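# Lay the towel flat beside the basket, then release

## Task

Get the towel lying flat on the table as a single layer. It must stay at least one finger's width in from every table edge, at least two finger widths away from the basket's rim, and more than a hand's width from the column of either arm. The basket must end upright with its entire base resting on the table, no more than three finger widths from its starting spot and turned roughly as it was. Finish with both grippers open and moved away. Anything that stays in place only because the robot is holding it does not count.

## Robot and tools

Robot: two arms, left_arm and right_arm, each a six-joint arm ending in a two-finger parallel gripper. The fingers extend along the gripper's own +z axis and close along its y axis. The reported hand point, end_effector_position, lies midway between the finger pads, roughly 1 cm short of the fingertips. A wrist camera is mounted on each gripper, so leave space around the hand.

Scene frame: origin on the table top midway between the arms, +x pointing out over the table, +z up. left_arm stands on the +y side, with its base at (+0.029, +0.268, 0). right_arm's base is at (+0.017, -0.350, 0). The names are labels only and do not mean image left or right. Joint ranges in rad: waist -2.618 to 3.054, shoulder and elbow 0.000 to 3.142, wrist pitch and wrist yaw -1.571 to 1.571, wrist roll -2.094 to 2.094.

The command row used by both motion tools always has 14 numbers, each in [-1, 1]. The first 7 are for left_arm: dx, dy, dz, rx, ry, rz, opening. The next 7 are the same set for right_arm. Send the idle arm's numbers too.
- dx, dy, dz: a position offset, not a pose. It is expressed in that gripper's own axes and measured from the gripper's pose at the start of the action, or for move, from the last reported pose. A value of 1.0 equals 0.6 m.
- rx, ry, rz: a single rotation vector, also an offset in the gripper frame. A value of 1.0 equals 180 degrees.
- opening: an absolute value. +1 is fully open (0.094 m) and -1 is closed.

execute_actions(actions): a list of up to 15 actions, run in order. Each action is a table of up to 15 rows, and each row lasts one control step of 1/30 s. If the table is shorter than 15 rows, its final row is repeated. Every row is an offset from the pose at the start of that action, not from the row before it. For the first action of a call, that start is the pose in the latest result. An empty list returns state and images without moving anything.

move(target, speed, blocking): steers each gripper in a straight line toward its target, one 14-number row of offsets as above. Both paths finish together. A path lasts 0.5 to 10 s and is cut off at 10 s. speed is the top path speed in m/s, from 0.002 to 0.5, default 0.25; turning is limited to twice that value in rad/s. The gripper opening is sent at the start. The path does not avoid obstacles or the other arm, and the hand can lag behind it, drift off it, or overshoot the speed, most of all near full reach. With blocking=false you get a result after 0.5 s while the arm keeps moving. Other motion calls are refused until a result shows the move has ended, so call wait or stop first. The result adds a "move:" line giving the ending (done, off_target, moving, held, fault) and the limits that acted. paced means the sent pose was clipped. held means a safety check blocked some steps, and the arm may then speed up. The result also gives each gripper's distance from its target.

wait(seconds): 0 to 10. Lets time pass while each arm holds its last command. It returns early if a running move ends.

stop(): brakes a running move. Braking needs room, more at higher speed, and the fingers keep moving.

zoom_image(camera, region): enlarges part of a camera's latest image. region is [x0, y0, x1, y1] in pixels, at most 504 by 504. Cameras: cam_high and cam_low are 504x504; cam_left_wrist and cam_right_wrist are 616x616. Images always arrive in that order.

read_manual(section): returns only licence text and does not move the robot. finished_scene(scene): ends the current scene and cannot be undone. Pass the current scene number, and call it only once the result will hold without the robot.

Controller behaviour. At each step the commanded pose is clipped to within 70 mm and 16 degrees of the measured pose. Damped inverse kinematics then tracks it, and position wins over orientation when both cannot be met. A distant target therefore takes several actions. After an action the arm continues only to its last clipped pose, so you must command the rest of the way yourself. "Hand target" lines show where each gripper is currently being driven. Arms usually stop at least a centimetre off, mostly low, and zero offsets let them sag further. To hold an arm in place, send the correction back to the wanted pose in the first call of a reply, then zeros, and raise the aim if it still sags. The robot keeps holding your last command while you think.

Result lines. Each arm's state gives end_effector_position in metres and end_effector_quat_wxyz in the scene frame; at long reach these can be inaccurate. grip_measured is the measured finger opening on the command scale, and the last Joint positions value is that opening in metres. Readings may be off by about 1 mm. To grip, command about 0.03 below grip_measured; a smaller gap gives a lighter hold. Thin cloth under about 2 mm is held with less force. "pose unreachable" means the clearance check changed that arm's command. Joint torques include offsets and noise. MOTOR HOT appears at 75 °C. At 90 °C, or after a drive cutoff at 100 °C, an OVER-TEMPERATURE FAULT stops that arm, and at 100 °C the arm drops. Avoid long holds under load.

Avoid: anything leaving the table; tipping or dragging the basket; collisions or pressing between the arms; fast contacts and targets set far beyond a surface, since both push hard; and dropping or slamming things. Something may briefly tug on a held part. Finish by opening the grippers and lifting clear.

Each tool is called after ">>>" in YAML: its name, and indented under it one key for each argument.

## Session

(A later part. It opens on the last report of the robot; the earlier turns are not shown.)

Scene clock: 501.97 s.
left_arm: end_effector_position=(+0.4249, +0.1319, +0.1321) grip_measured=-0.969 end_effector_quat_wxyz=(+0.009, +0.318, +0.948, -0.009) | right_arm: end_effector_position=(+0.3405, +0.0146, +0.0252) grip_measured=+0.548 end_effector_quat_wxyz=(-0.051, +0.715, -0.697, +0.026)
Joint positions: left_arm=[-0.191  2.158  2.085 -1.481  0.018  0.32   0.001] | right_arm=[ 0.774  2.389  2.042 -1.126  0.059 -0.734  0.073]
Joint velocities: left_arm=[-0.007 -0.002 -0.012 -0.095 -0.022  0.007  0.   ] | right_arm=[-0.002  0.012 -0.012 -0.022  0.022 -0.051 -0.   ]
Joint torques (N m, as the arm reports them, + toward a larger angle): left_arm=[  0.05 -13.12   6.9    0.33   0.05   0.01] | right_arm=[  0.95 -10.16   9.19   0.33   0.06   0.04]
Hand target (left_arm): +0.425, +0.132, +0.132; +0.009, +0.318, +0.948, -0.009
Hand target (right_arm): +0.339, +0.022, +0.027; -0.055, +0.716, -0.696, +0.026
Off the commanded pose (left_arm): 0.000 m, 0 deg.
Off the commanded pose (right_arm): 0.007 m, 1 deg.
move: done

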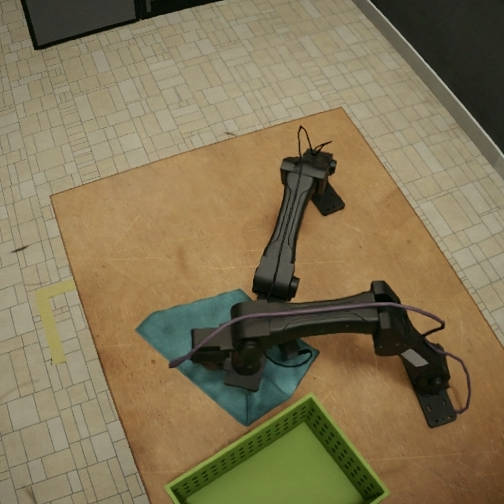

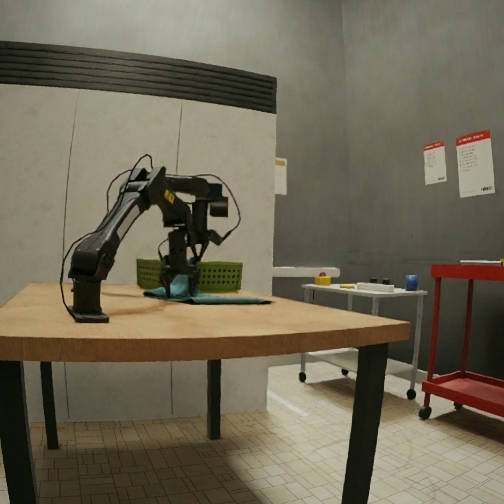

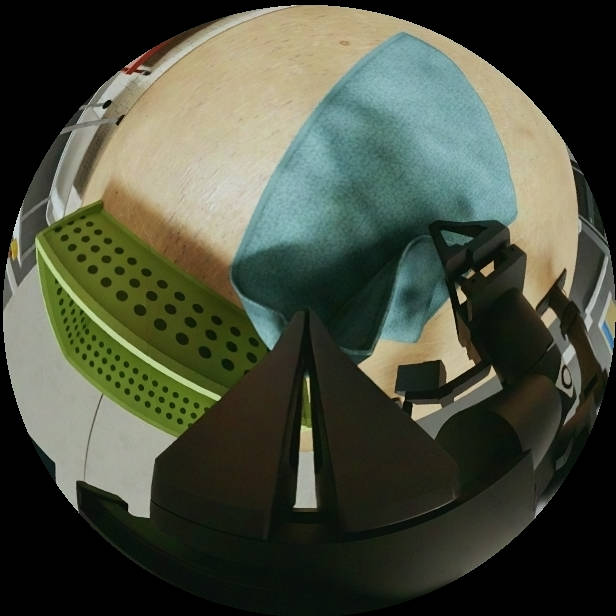

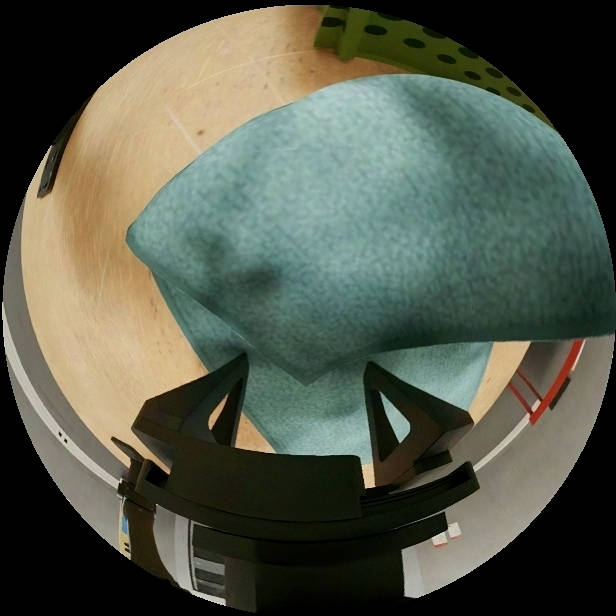

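>>> move:
  target: [0,0,0,0,0,0,-1, 0,0,-0.035,0,0,0,0.55]
  speed: 0.04

>>> move:
  target: [0,0,0,0,0,0,-1, -0.032,0,0,0,0,0,0.55]
  speed: 0.04

Scene clock: 506.13 s.
left_arm: end_effector_position=(+0.4249, +0.1319, +0.1321) grip_measured=-0.969 end_effector_quat_wxyz=(+0.009, +0.318, +0.948, -0.009) | right_arm: end_effector_position=(+0.3352, +0.0082, +0.0294) grip_measured=+0.548 end_effector_quat_wxyz=(-0.033, +0.716, -0.697, +0.028)
Joint positions: left_arm=[-0.191  2.158  2.085 -1.481  0.018  0.32   0.001] | right_arm=[ 0.774  2.389  2.062 -1.182  0.06  -0.733  0.073]
Joint velocities: left_arm=[-0.002  0.002 -0.002  0.095 -0.066 -0.007 -0.001] | right_arm=[-0.002 -0.012 -0.002  0.022 -0.022  0.051  0.   ]
Joint torques (N m, as the arm reports them, + toward a larger angle): left_arm=[  0.08 -13.11   6.9    0.29   0.03   0.03] | right_arm=[  0.21 -12.61   9.18   0.22   0.04   0.01]
Hand target (left_arm): +0.425, +0.132, +0.132; +0.009, +0.318, +0.948, -0.009
Hand target (right_arm): +0.338, +0.014, +0.046; -0.051, +0.715, -0.697, +0.026
Off the commanded pose (left_arm): 0.000 m, 0 deg.
Off the commanded pose (right_arm): 0.018 m, 2 deg.
move: off_target (right_arm)

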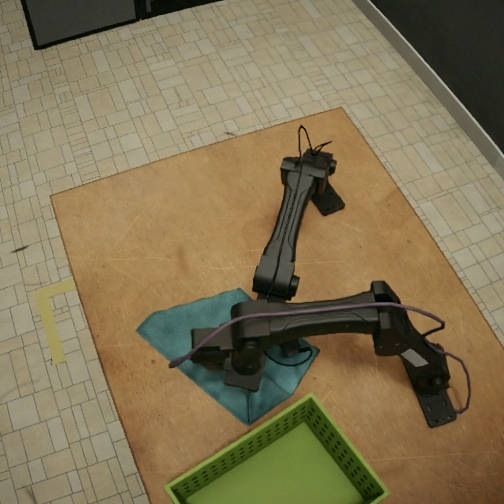

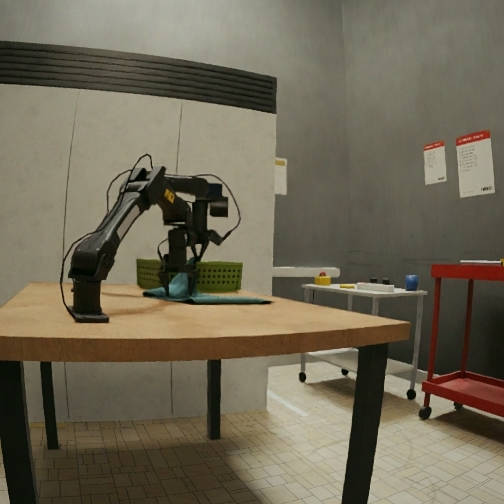

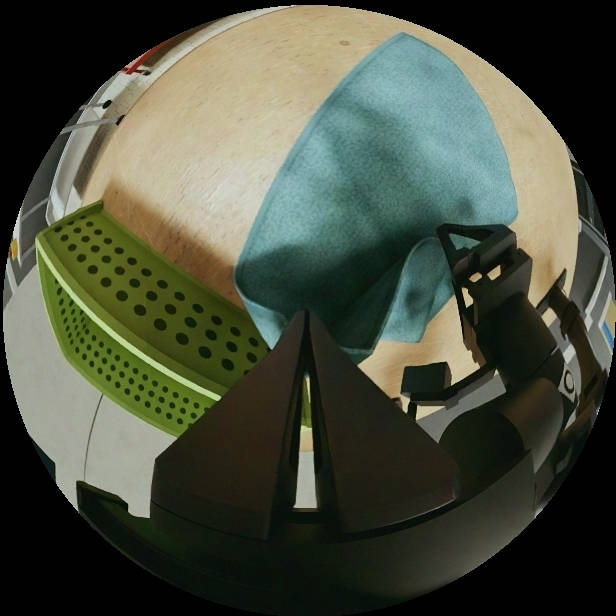

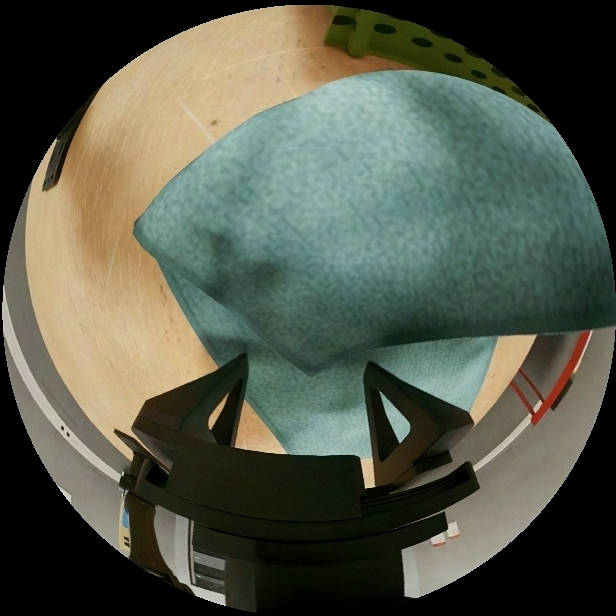

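Scene clock: 506.97 s.
left_arm: end_effector_position=(+0.4251, +0.1324, +0.1321) grip_measured=-0.969 end_effector_quat_wxyz=(+0.009, +0.318, +0.948, -0.008) | right_arm: end_effector_position=(+0.3355, +0.0210, +0.0249) grip_measured=+0.548 end_effector_quat_wxyz=(-0.027, +0.715, -0.698, +0.028)
Joint positions: left_arm=[-0.191  2.158  2.085 -1.481  0.015  0.32   0.001] | right_arm=[ 0.791  2.461  2.173 -1.234  0.06  -0.714  0.073]
Joint velocities: left_arm=[ 0.002 -0.002 -0.007 -0.125 -0.037 -0.037  0.001] | right_arm=[ 0.017  0.002 -0.022 -0.022  0.125 -0.007  0.   ]
Joint torques (N m, as the arm reports them, + toward a larger angle): left_arm=[  0.02 -13.13   6.92   0.29   0.05   0.03] | right_arm=[  0.82 -11.06   8.99   0.24   0.04   0.02]
Hand target (left_arm): +0.425, +0.132, +0.132; +0.009, +0.318, +0.948, -0.009
Hand target (right_arm): +0.335, +0.027, +0.030; -0.033, +0.716, -0.697, +0.027
Off the commanded pose (left_arm): 0.001 m, 0 deg.
Off the commanded pose (right_arm): 0.008 m, 1 deg.
move: done

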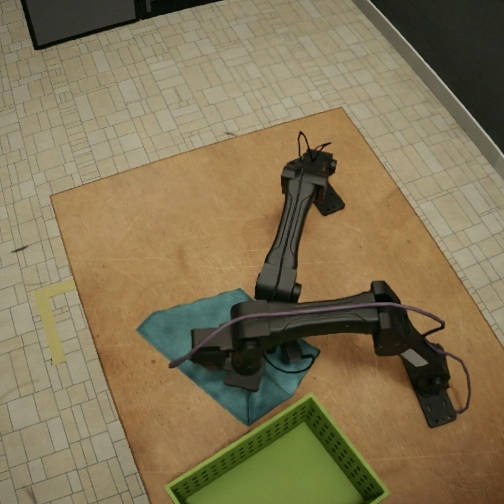

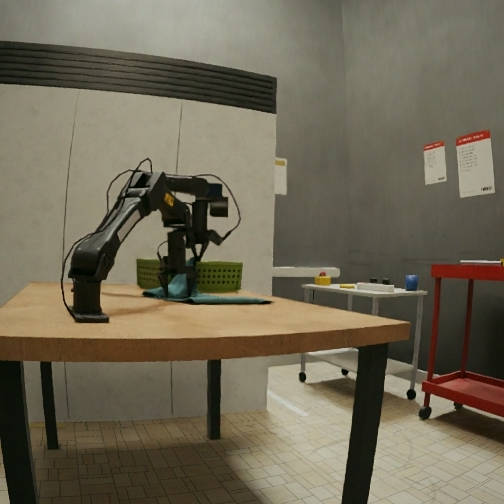

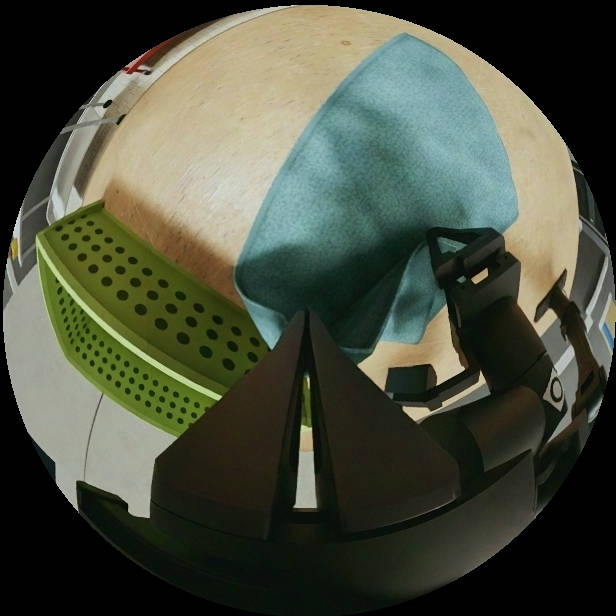

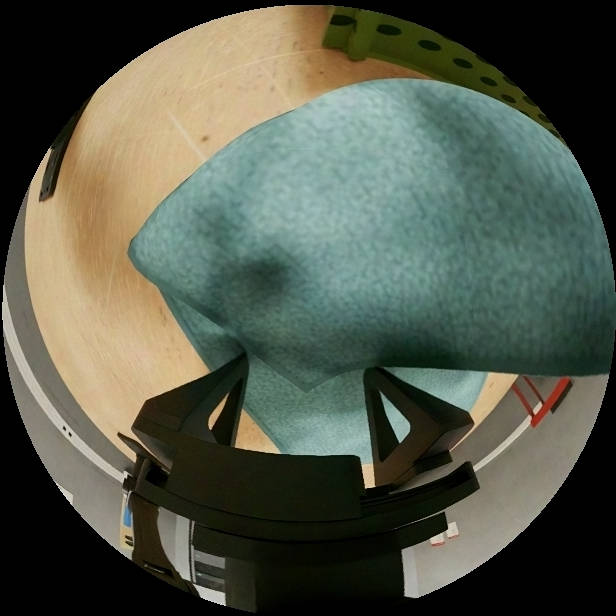

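>>> execute_actions:
  actions:
    - [[0,0,0,0,0,0,-1, 0,0,0.025,0,0,0,0.55]]
    - [[0,0,0,0,0,0,-1, 0,0,0,0,0,0,0.55]]

Scene clock: 509.80 s.
left_arm: end_effector_position=(+0.4251, +0.1324, +0.1321) grip_measured=-0.969 end_effector_quat_wxyz=(+0.009, +0.318, +0.948, -0.008) | right_arm: end_effector_position=(+0.3349, +0.0206, +0.0221) grip_measured=+0.548 end_effector_quat_wxyz=(-0.026, +0.715, -0.698, +0.027)
Joint positions: left_arm=[-0.191  2.158  2.085 -1.481  0.015  0.32   0.001] | right_arm=[ 0.791  2.461  2.162 -1.225  0.059 -0.713  0.073]
Joint velocities: left_arm=[ 0.017 -0.007 -0.012 -0.022 -0.051 -0.022  0.   ] | right_arm=[-0.007 -0.002 -0.002  0.007  0.095 -0.037  0.   ]
Joint torques (N m, as the arm reports them, + toward a larger angle): left_arm=[  0.   -13.2    6.9    0.31   0.02   0.01] | right_arm=[ -0.01 -11.47   6.43   0.29   0.02  -0.01]
Hand target (left_arm): +0.425, +0.132, +0.132; +0.009, +0.318, +0.948, -0.008
Hand target (right_arm): +0.335, +0.021, +0.022; -0.027, +0.715, -0.698, +0.027
Off the commanded pose (left_arm): 0.000 m, 0 deg.
Off the commanded pose (right_arm): 0.000 m, 0 deg.

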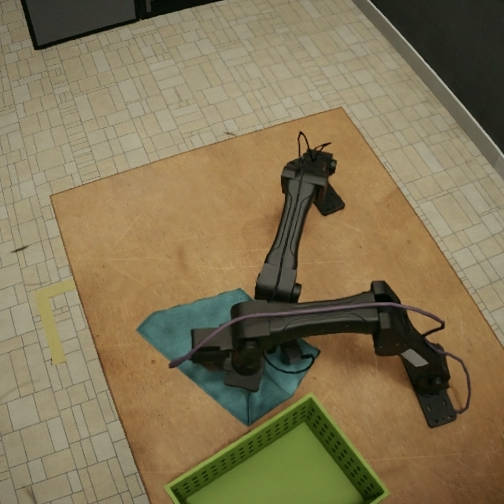

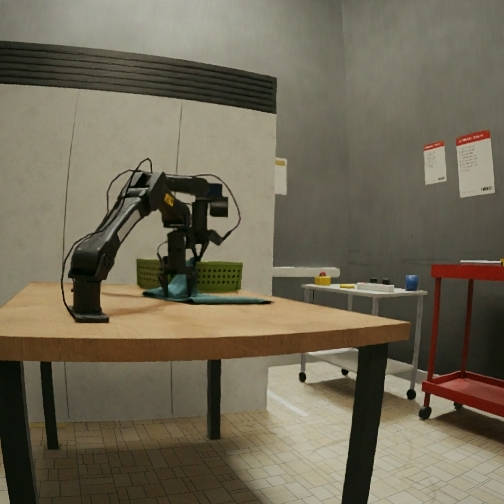

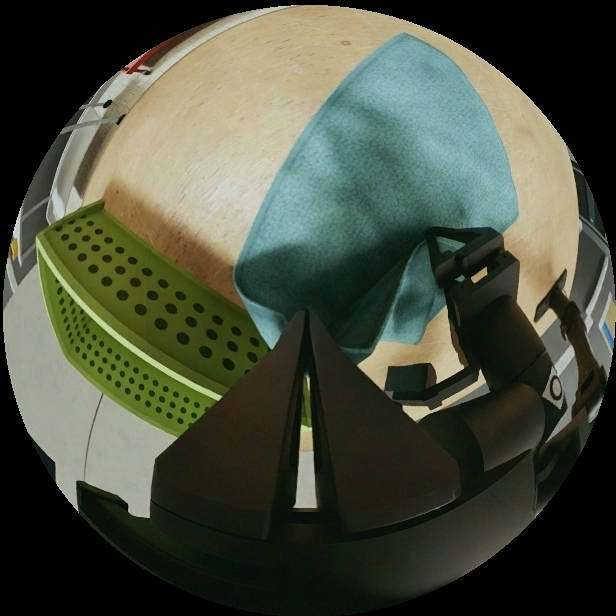

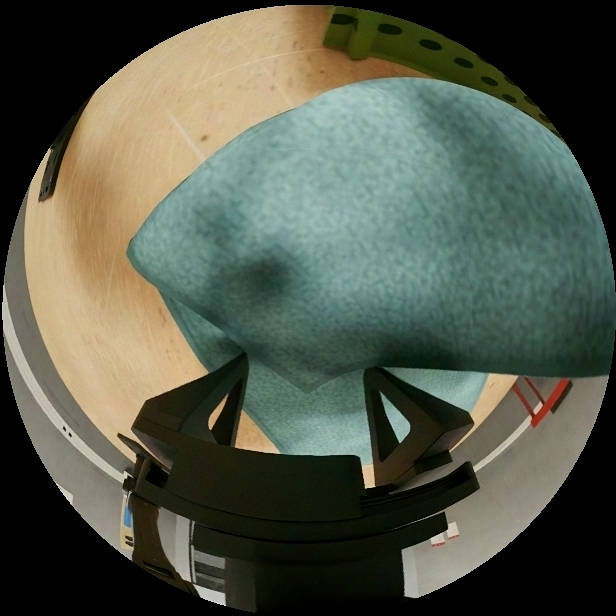

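>>> execute_actions:
  actions:
    - [[0,0,0,0,0,0,-1, 0,0,0.012,0,0,0,0.1]]
    - [[0,0,0,0,0,0,-1, 0,0,0,0,0,0,-0.4]]
    - [[0,0,0,0,0,0,-1, 0,0,0,0,0,0,-0.75]]
    - [[0,0,0,0,0,0,-1, 0,0,0,0,0,0,-1]]

Scene clock: 513.30 s.
left_arm: end_effector_position=(+0.4251, +0.1324, +0.1321) grip_measured=-0.969 end_effector_quat_wxyz=(+0.009, +0.318, +0.948, -0.008) | right_arm: end_effector_position=(+0.3305, +0.0199, +0.0219) grip_measured=-0.978 end_effector_quat_wxyz=(-0.018, +0.715, -0.698, +0.020)
Joint positions: left_arm=[-0.191  2.158  2.085 -1.481  0.015  0.32   0.001] | right_arm=[ 0.791  2.461  2.162 -1.239  0.043 -0.713  0.001]
Joint velocities: left_arm=[ 0.012  0.022 -0.012  0.037 -0.007  0.007  0.   ] | right_arm=[-0.012 -0.007 -0.002  0.022  0.022 -0.007 -0.001]
Joint torques (N m, as the arm reports them, + toward a larger angle): left_arm=[  0.02 -13.22   6.9    0.28   0.     0.01] | right_arm=[ -0.01 -11.61   6.39   0.26   0.03  -0.01]
Hand target (left_arm): +0.425, +0.132, +0.132; +0.009, +0.318, +0.948, -0.008
Hand target (right_arm): +0.331, +0.020, +0.022; -0.019, +0.715, -0.698, +0.020
Off the commanded pose (left_arm): 0.000 m, 0 deg.
Off the commanded pose (right_arm): 0.000 m, 0 deg.

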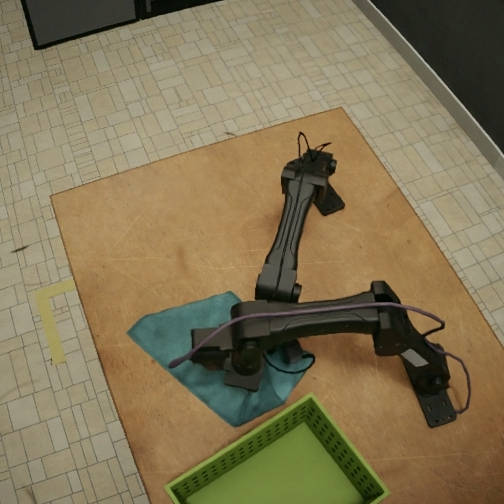

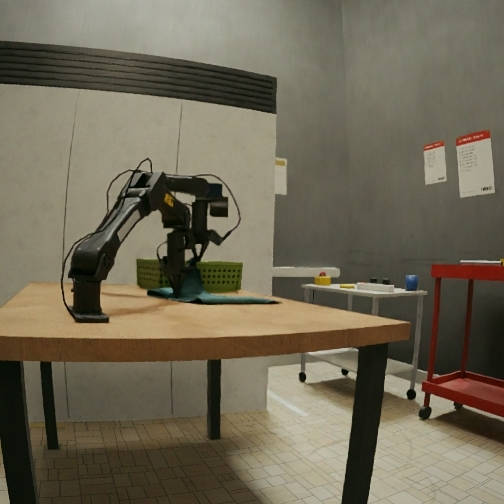

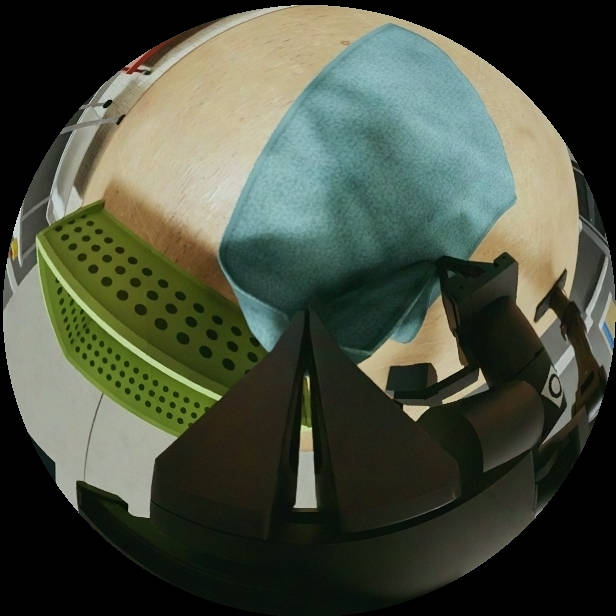

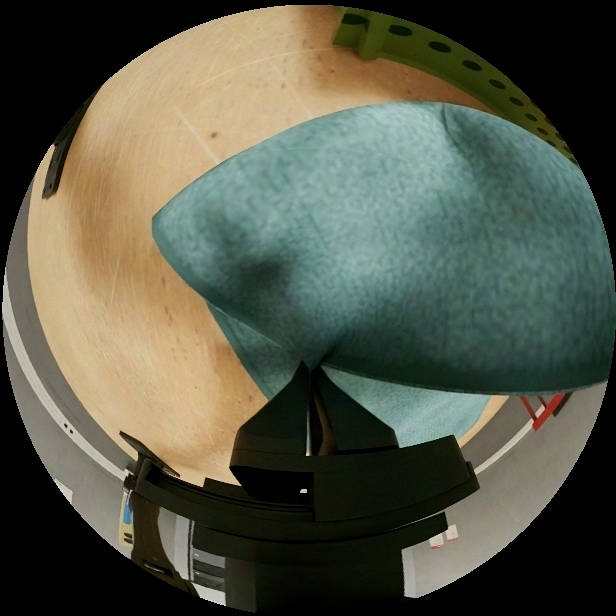

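>>> move:
  target: [0,0,0,0,0,0,-1, 0.01,0,-0.1,0,0,0,-1]
  speed: 0.05

Scene clock: 516.80 s.
left_arm: end_effector_position=(+0.4251, +0.1324, +0.1321) grip_measured=-0.969 end_effector_quat_wxyz=(+0.009, +0.318, +0.948, -0.008) | right_arm: end_effector_position=(+0.3242, +0.0122, +0.0654) grip_measured=-0.978 end_effector_quat_wxyz=(-0.001, +0.716, -0.698, +0.022)
Joint positions: left_arm=[-0.191  2.158  2.085 -1.481  0.015  0.32   0.001] | right_arm=[ 0.791  2.461  2.336 -1.447  0.043 -0.713  0.001]
Joint velocities: left_arm=[-0.002  0.007  0.007 -0.022  0.022  0.081 -0.   ] | right_arm=[ 0.002  0.007 -0.002  0.007 -0.007 -0.066 -0.   ]
Joint torques (N m, as the arm reports them, + toward a larger angle): left_arm=[  0.09 -13.22   6.82   0.28   0.01   0.04] | right_arm=[ -0.22 -12.9    8.99   0.07   0.03  -0.04]
Hand target (left_arm): +0.425, +0.132, +0.132; +0.009, +0.318, +0.948, -0.008
Hand target (right_arm): +0.328, +0.014, +0.082; -0.019, +0.715, -0.698, +0.020
Off the commanded pose (left_arm): 0.000 m, 0 deg.
Off the commanded pose (right_arm): 0.017 m, 2 deg.
move: off_target (right_arm)

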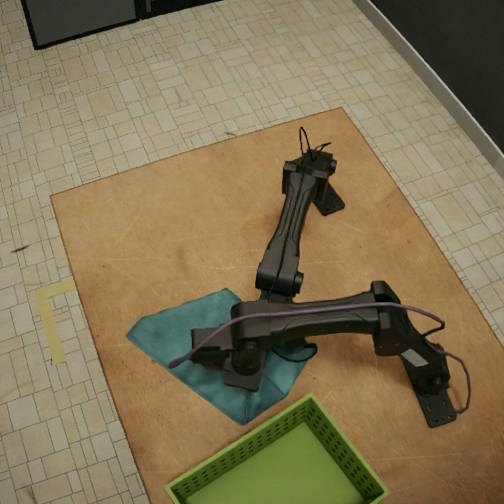

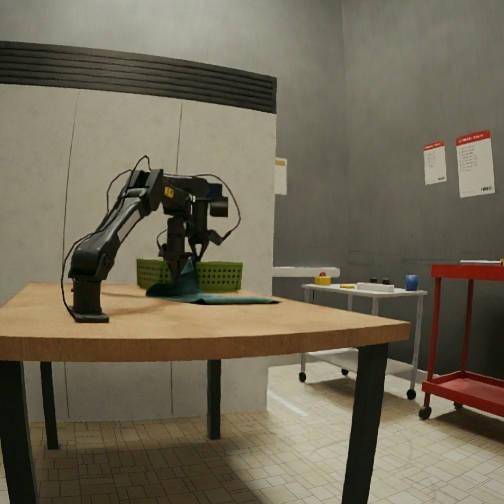

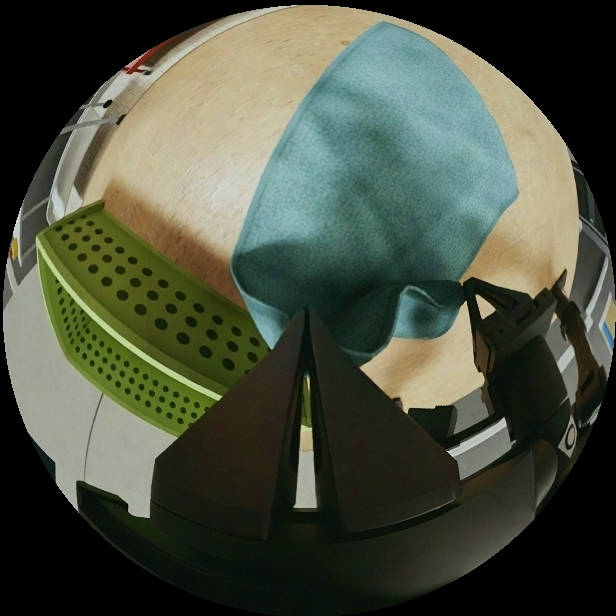

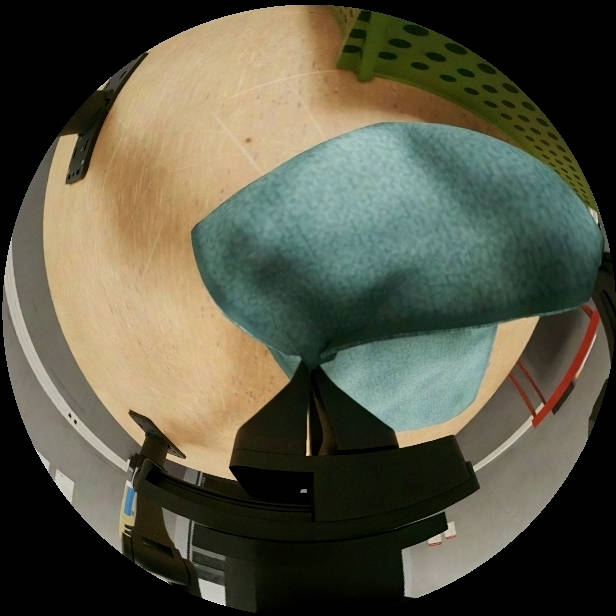

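>>> move:
  target: [0.043,-0.063,-0.197,-0.08,-0.11,-0.11,-1, 0.152,0.06,-0.308,0.13,0,-0.08,-1]
  speed: 0.08

Scene clock: 549.40 s.
left_arm: end_effector_position=(+0.3838, +0.1168, +0.2504) grip_measured=-0.970 end_effector_quat_wxyz=(+0.207, +0.145, +0.967, +0.044) | right_arm: end_effector_position=(+0.2924, -0.0681, +0.2408) grip_measured=-0.978 end_effector_quat_wxyz=(-0.137, +0.779, -0.591, +0.156)
Joint positions: left_arm=[-0.374  1.744  1.91  -1.372 -0.225 -0.169  0.001] | right_arm=[ 0.844  1.848  2.011 -1.453  0.313 -0.953  0.001]
Joint velocities: left_arm=[-0.002 -0.022 -0.002  0.007  0.022  0.007  0.   ] | right_arm=[-0.002 -0.002 -0.007 -0.095 -0.022 -0.022 -0.   ]
Joint torques (N m, as the arm reports them, + toward a larger angle): left_arm=[ -0.34 -10.58   5.32   0.95  -0.42  -0.07] | right_arm=[ 0.78 -9.87  6.39  0.47  0.22 -0.07]
Hand target (left_arm): +0.381, +0.121, +0.251; +0.209, +0.140, +0.966, +0.056
Hand target (right_arm): +0.286, -0.074, +0.252; -0.143, +0.782, -0.585, +0.162
Off the commanded pose (left_arm): 0.005 m, 1 deg.
Off the commanded pose (right_arm): 0.015 m, 1 deg.
move: off_target (right_arm)

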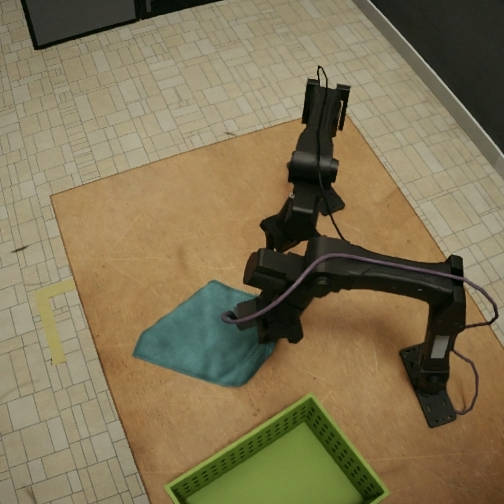

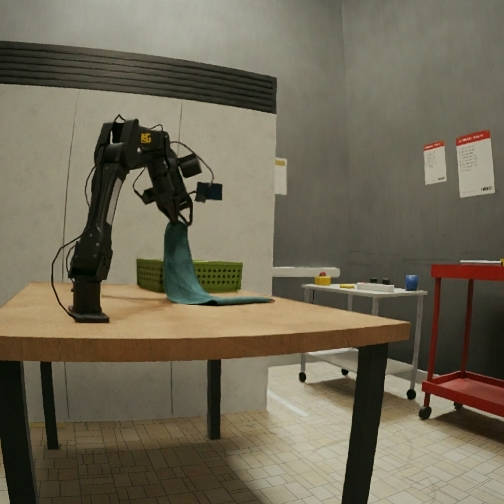

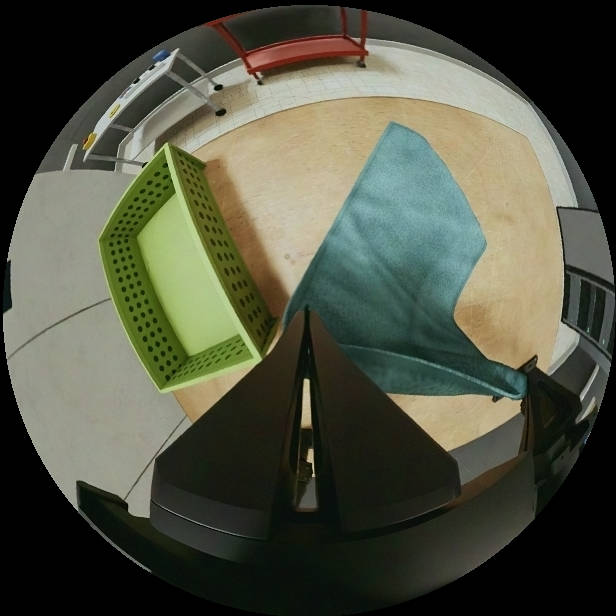

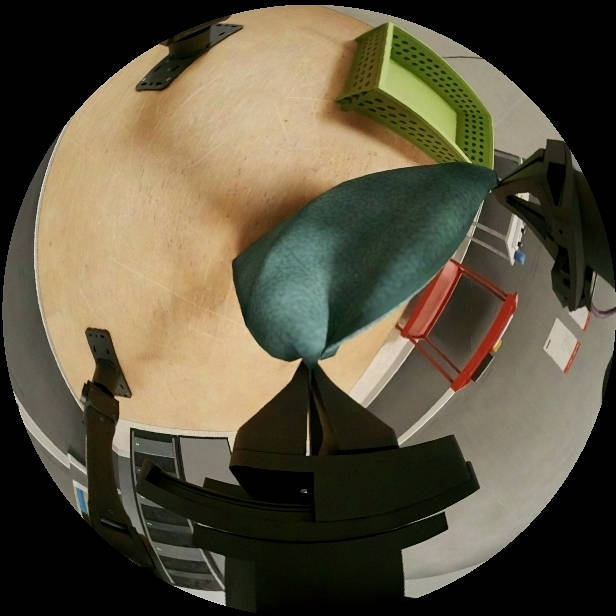

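>>> move:
  target: [0.065,-0.058,-0.367,-0.058,-0.185,-0.15,-1, 0.132,-0.03,-0.32,0.187,0.051,-0.085,-1]
  speed: 0.1

Scene clock: 572.07 s.
left_arm: end_effector_position=(+0.2537, +0.0818, +0.4233) grip_measured=-0.970 end_effector_quat_wxyz=(+0.524, -0.047, +0.850, -0.031) | right_arm: end_effector_position=(+0.2565, -0.1353, +0.4123) grip_measured=-0.978 end_effector_quat_wxyz=(-0.264, +0.777, -0.421, +0.386)
Joint positions: left_arm=[-1.101  1.435  2.    -1.554 -1.002 -1.021  0.001] | right_arm=[ 1.041  1.525  2.115 -1.512  0.787 -1.294  0.001]
Joint velocities: left_arm=[-0.007 -0.002 -0.012 -0.007 -0.066 -0.022 -0.   ] | right_arm=[-0.017 -0.007  0.007 -0.022 -0.022 -0.037 -0.   ]
Joint torques (N m, as the arm reports them, + toward a larger angle): left_arm=[-0.47 -5.95  6.5   0.91 -0.81 -0.1 ] | right_arm=[ 0.75 -6.05  7.73  1.09  0.5   0.01]
Hand target (left_arm): +0.252, +0.092, +0.432; +0.536, -0.055, +0.842, -0.029
Hand target (right_arm): +0.252, -0.145, +0.430; -0.287, +0.763, -0.424, +0.395
Off the commanded pose (left_arm): 0.012 m, 11 deg.
Off the commanded pose (right_arm): 0.021 m, 3 deg.
joint sent to its limit (left arm) — the command would take joint 4 (wrist pitch) past its lower limit, so that joint was sent only as far as its limit.
move: off_target (left_arm, right_arm)

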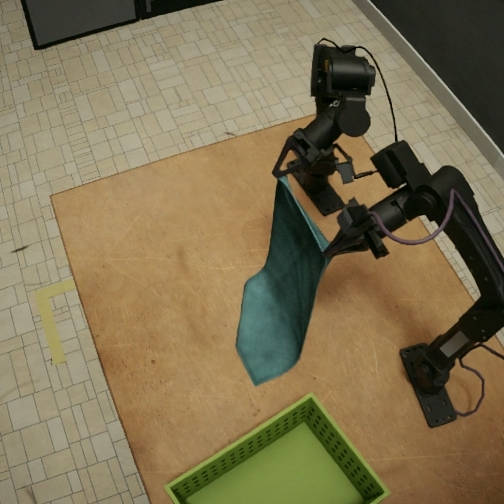

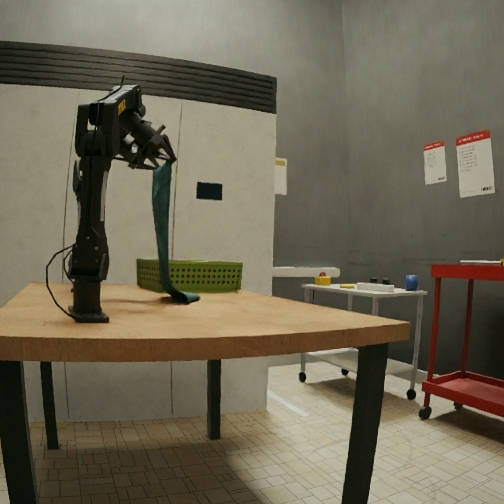

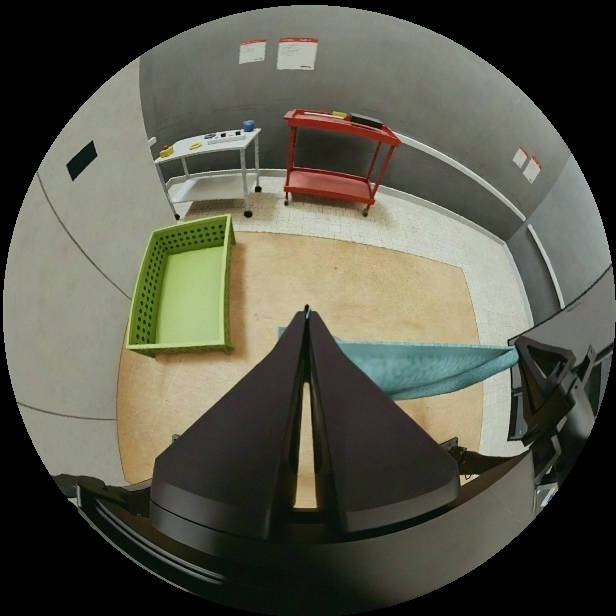

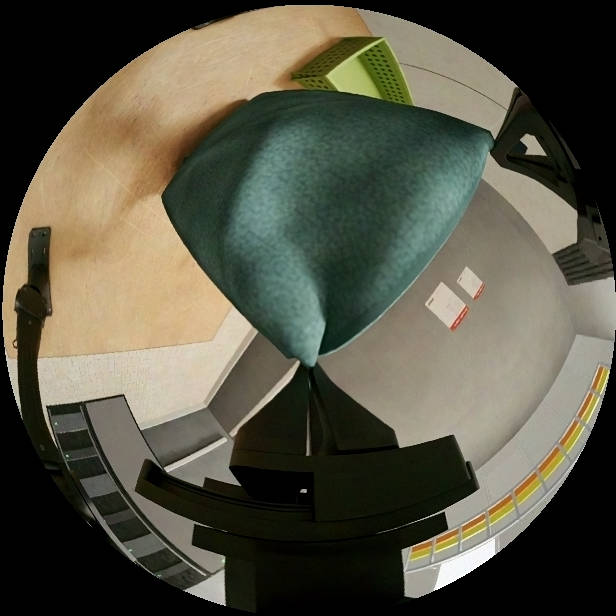

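>>> move:
  target: [-0.083,0.003,-0.14,0,0,0,-1, 0.042,-0.062,-0.175,0,0,0,-1]
  speed: 0.08

Scene clock: 584.57 s.
left_arm: end_effector_position=(+0.2028, +0.0787, +0.4949) grip_measured=-0.969 end_effector_quat_wxyz=(+0.585, +0.019, +0.799, -0.137) | right_arm: end_effector_position=(+0.1998, -0.1334, +0.4942) grip_measured=-0.978 end_effector_quat_wxyz=(-0.383, +0.755, -0.340, +0.410)
Joint positions: left_arm=[-1.385  1.366  2.155 -1.557 -1.159 -0.931  0.001] | right_arm=[ 1.316  1.48   2.333 -1.554  0.96  -1.363  0.001]
Joint velocities: left_arm=[-0.007  0.002 -0.007  0.051 -0.007 -0.066  0.002] | right_arm=[ 0.012 -0.002  0.007  0.081  0.066 -0.022  0.001]
Joint torques (N m, as the arm reports them, + toward a larger angle): left_arm=[-0.58 -3.81  6.86  1.11 -0.69  0.14] | right_arm=[ 0.95 -4.32  6.27  1.2   0.54  0.01]
Hand target (left_arm): +0.203, +0.091, +0.504; +0.595, +0.014, +0.792, -0.137
Hand target (right_arm): +0.198, -0.147, +0.508; -0.400, +0.740, -0.347, +0.415
Off the commanded pose (left_arm): 0.015 m, 17 deg; orientation clipped at the last step of the last action.
Off the commanded pose (right_arm): 0.020 m, 17 deg; orientation clipped at the last step of the last action.
joint sent to its limit (left arm) — the command would take joint 4 (wrist pitch) past its lower limit, so that joint was sent only as far as its limit.
joint sent to its limit (right arm) — the command would take joint 4 (wrist pitch) past its lower limit, so that joint was sent only as far as its limit.
move: off_target (left_arm, right_arm); limits=paced

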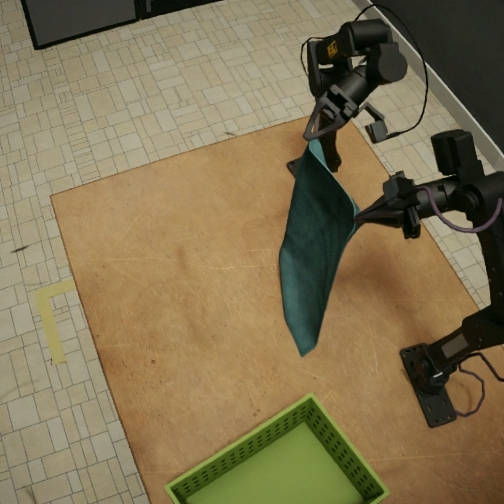

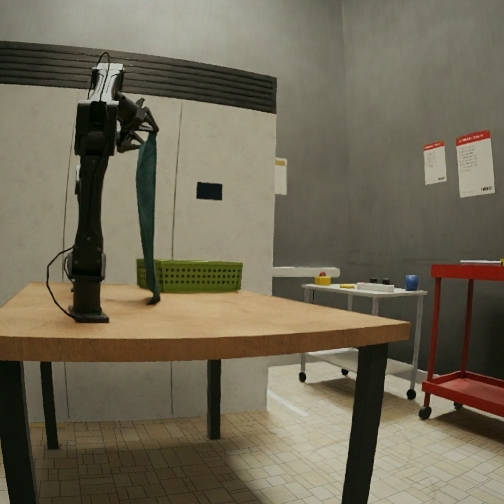

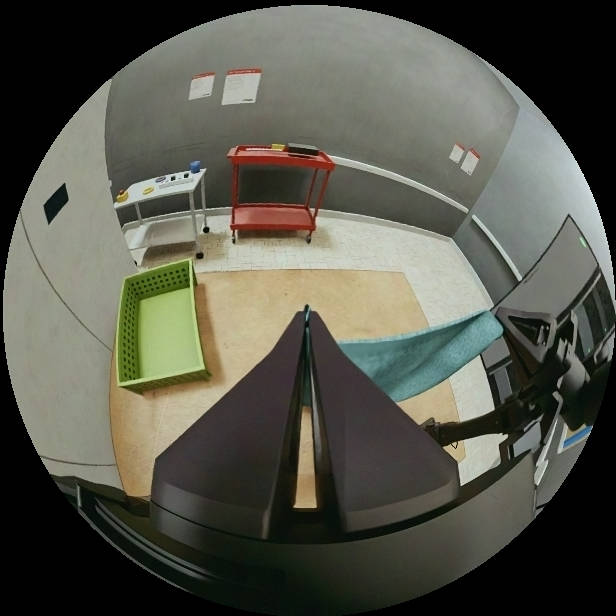

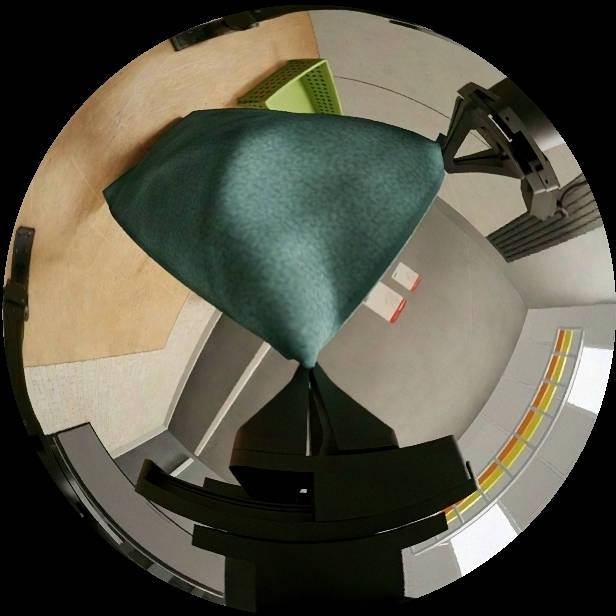

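>>> move:
  target: [0.006,-0.035,-0.116,0,0,0,-1, 0.017,0.027,-0.135,0,0,0,-1]
  speed: 0.06

Scene clock: 595.57 s.
left_arm: end_effector_position=(+0.1303, +0.0647, +0.5143) grip_measured=-0.969 end_effector_quat_wxyz=(+0.613, +0.096, +0.738, -0.265) | right_arm: end_effector_position=(+0.1275, -0.1602, +0.5070) grip_measured=-0.978 end_effector_quat_wxyz=(-0.496, +0.741, -0.240, +0.384)
Joint positions: left_arm=[-1.864  1.262  2.03  -1.557 -1.417 -1.061  0.001] | right_arm=[ 1.817  1.216  2.07  -1.554  1.234 -1.244  0.001]
Joint velocities: left_arm=[-0.007 -0.017 -0.002  0.007 -0.007 -0.022 -0.001] | right_arm=[-0.007  0.007 -0.022  0.037  0.051 -0.081 -0.   ]
Joint torques (N m, as the arm reports them, + toward a larger angle): left_arm=[-0.45 -3.46  2.47  0.91 -0.88 -0.07] | right_arm=[ 0.69 -2.46  2.81  1.08  0.58  0.11]
Hand target (left_arm): +0.135, +0.074, +0.516; +0.627, +0.091, +0.730, -0.257
Hand target (right_arm): +0.133, -0.173, +0.513; -0.506, +0.727, -0.253, +0.390
Off the commanded pose (left_arm): 0.010 m, 19 deg; orientation clipped at the last step of the last action.
Off the commanded pose (right_arm): 0.015 m, 18 deg; orientation clipped at the last step of the last action.
joint sent to its limit (left arm) — the command would take joint 4 (wrist pitch) past its lower limit, so that joint was sent only as far as its limit.
joint sent to its limit (right arm) — the command would take joint 4 (wrist pitch) past its lower limit, so that joint was sent only as far as its limit.
move: off_target (left_arm, right_arm); limits=paced

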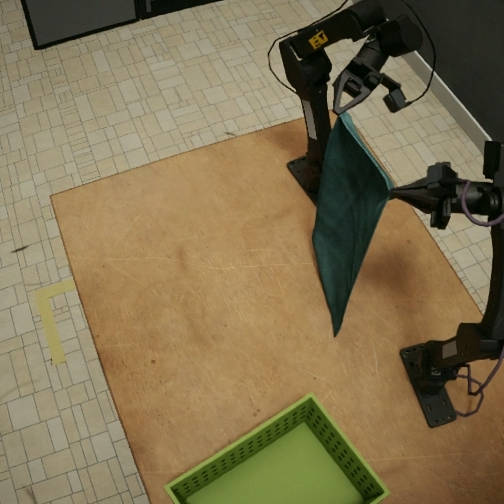

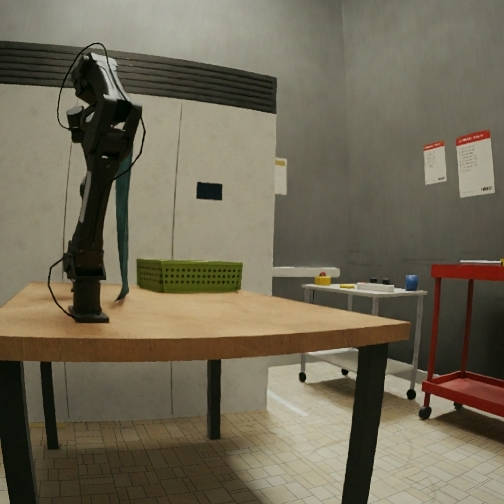

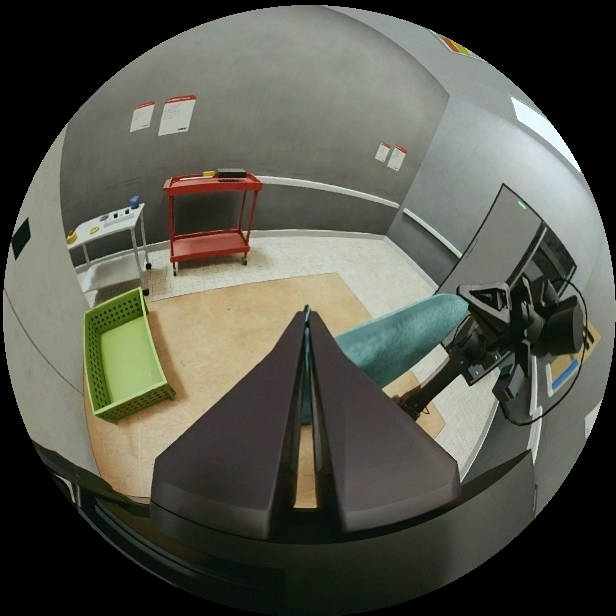

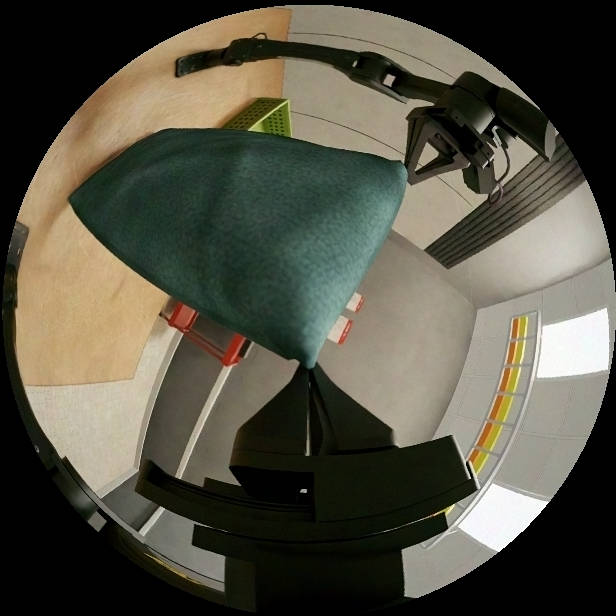

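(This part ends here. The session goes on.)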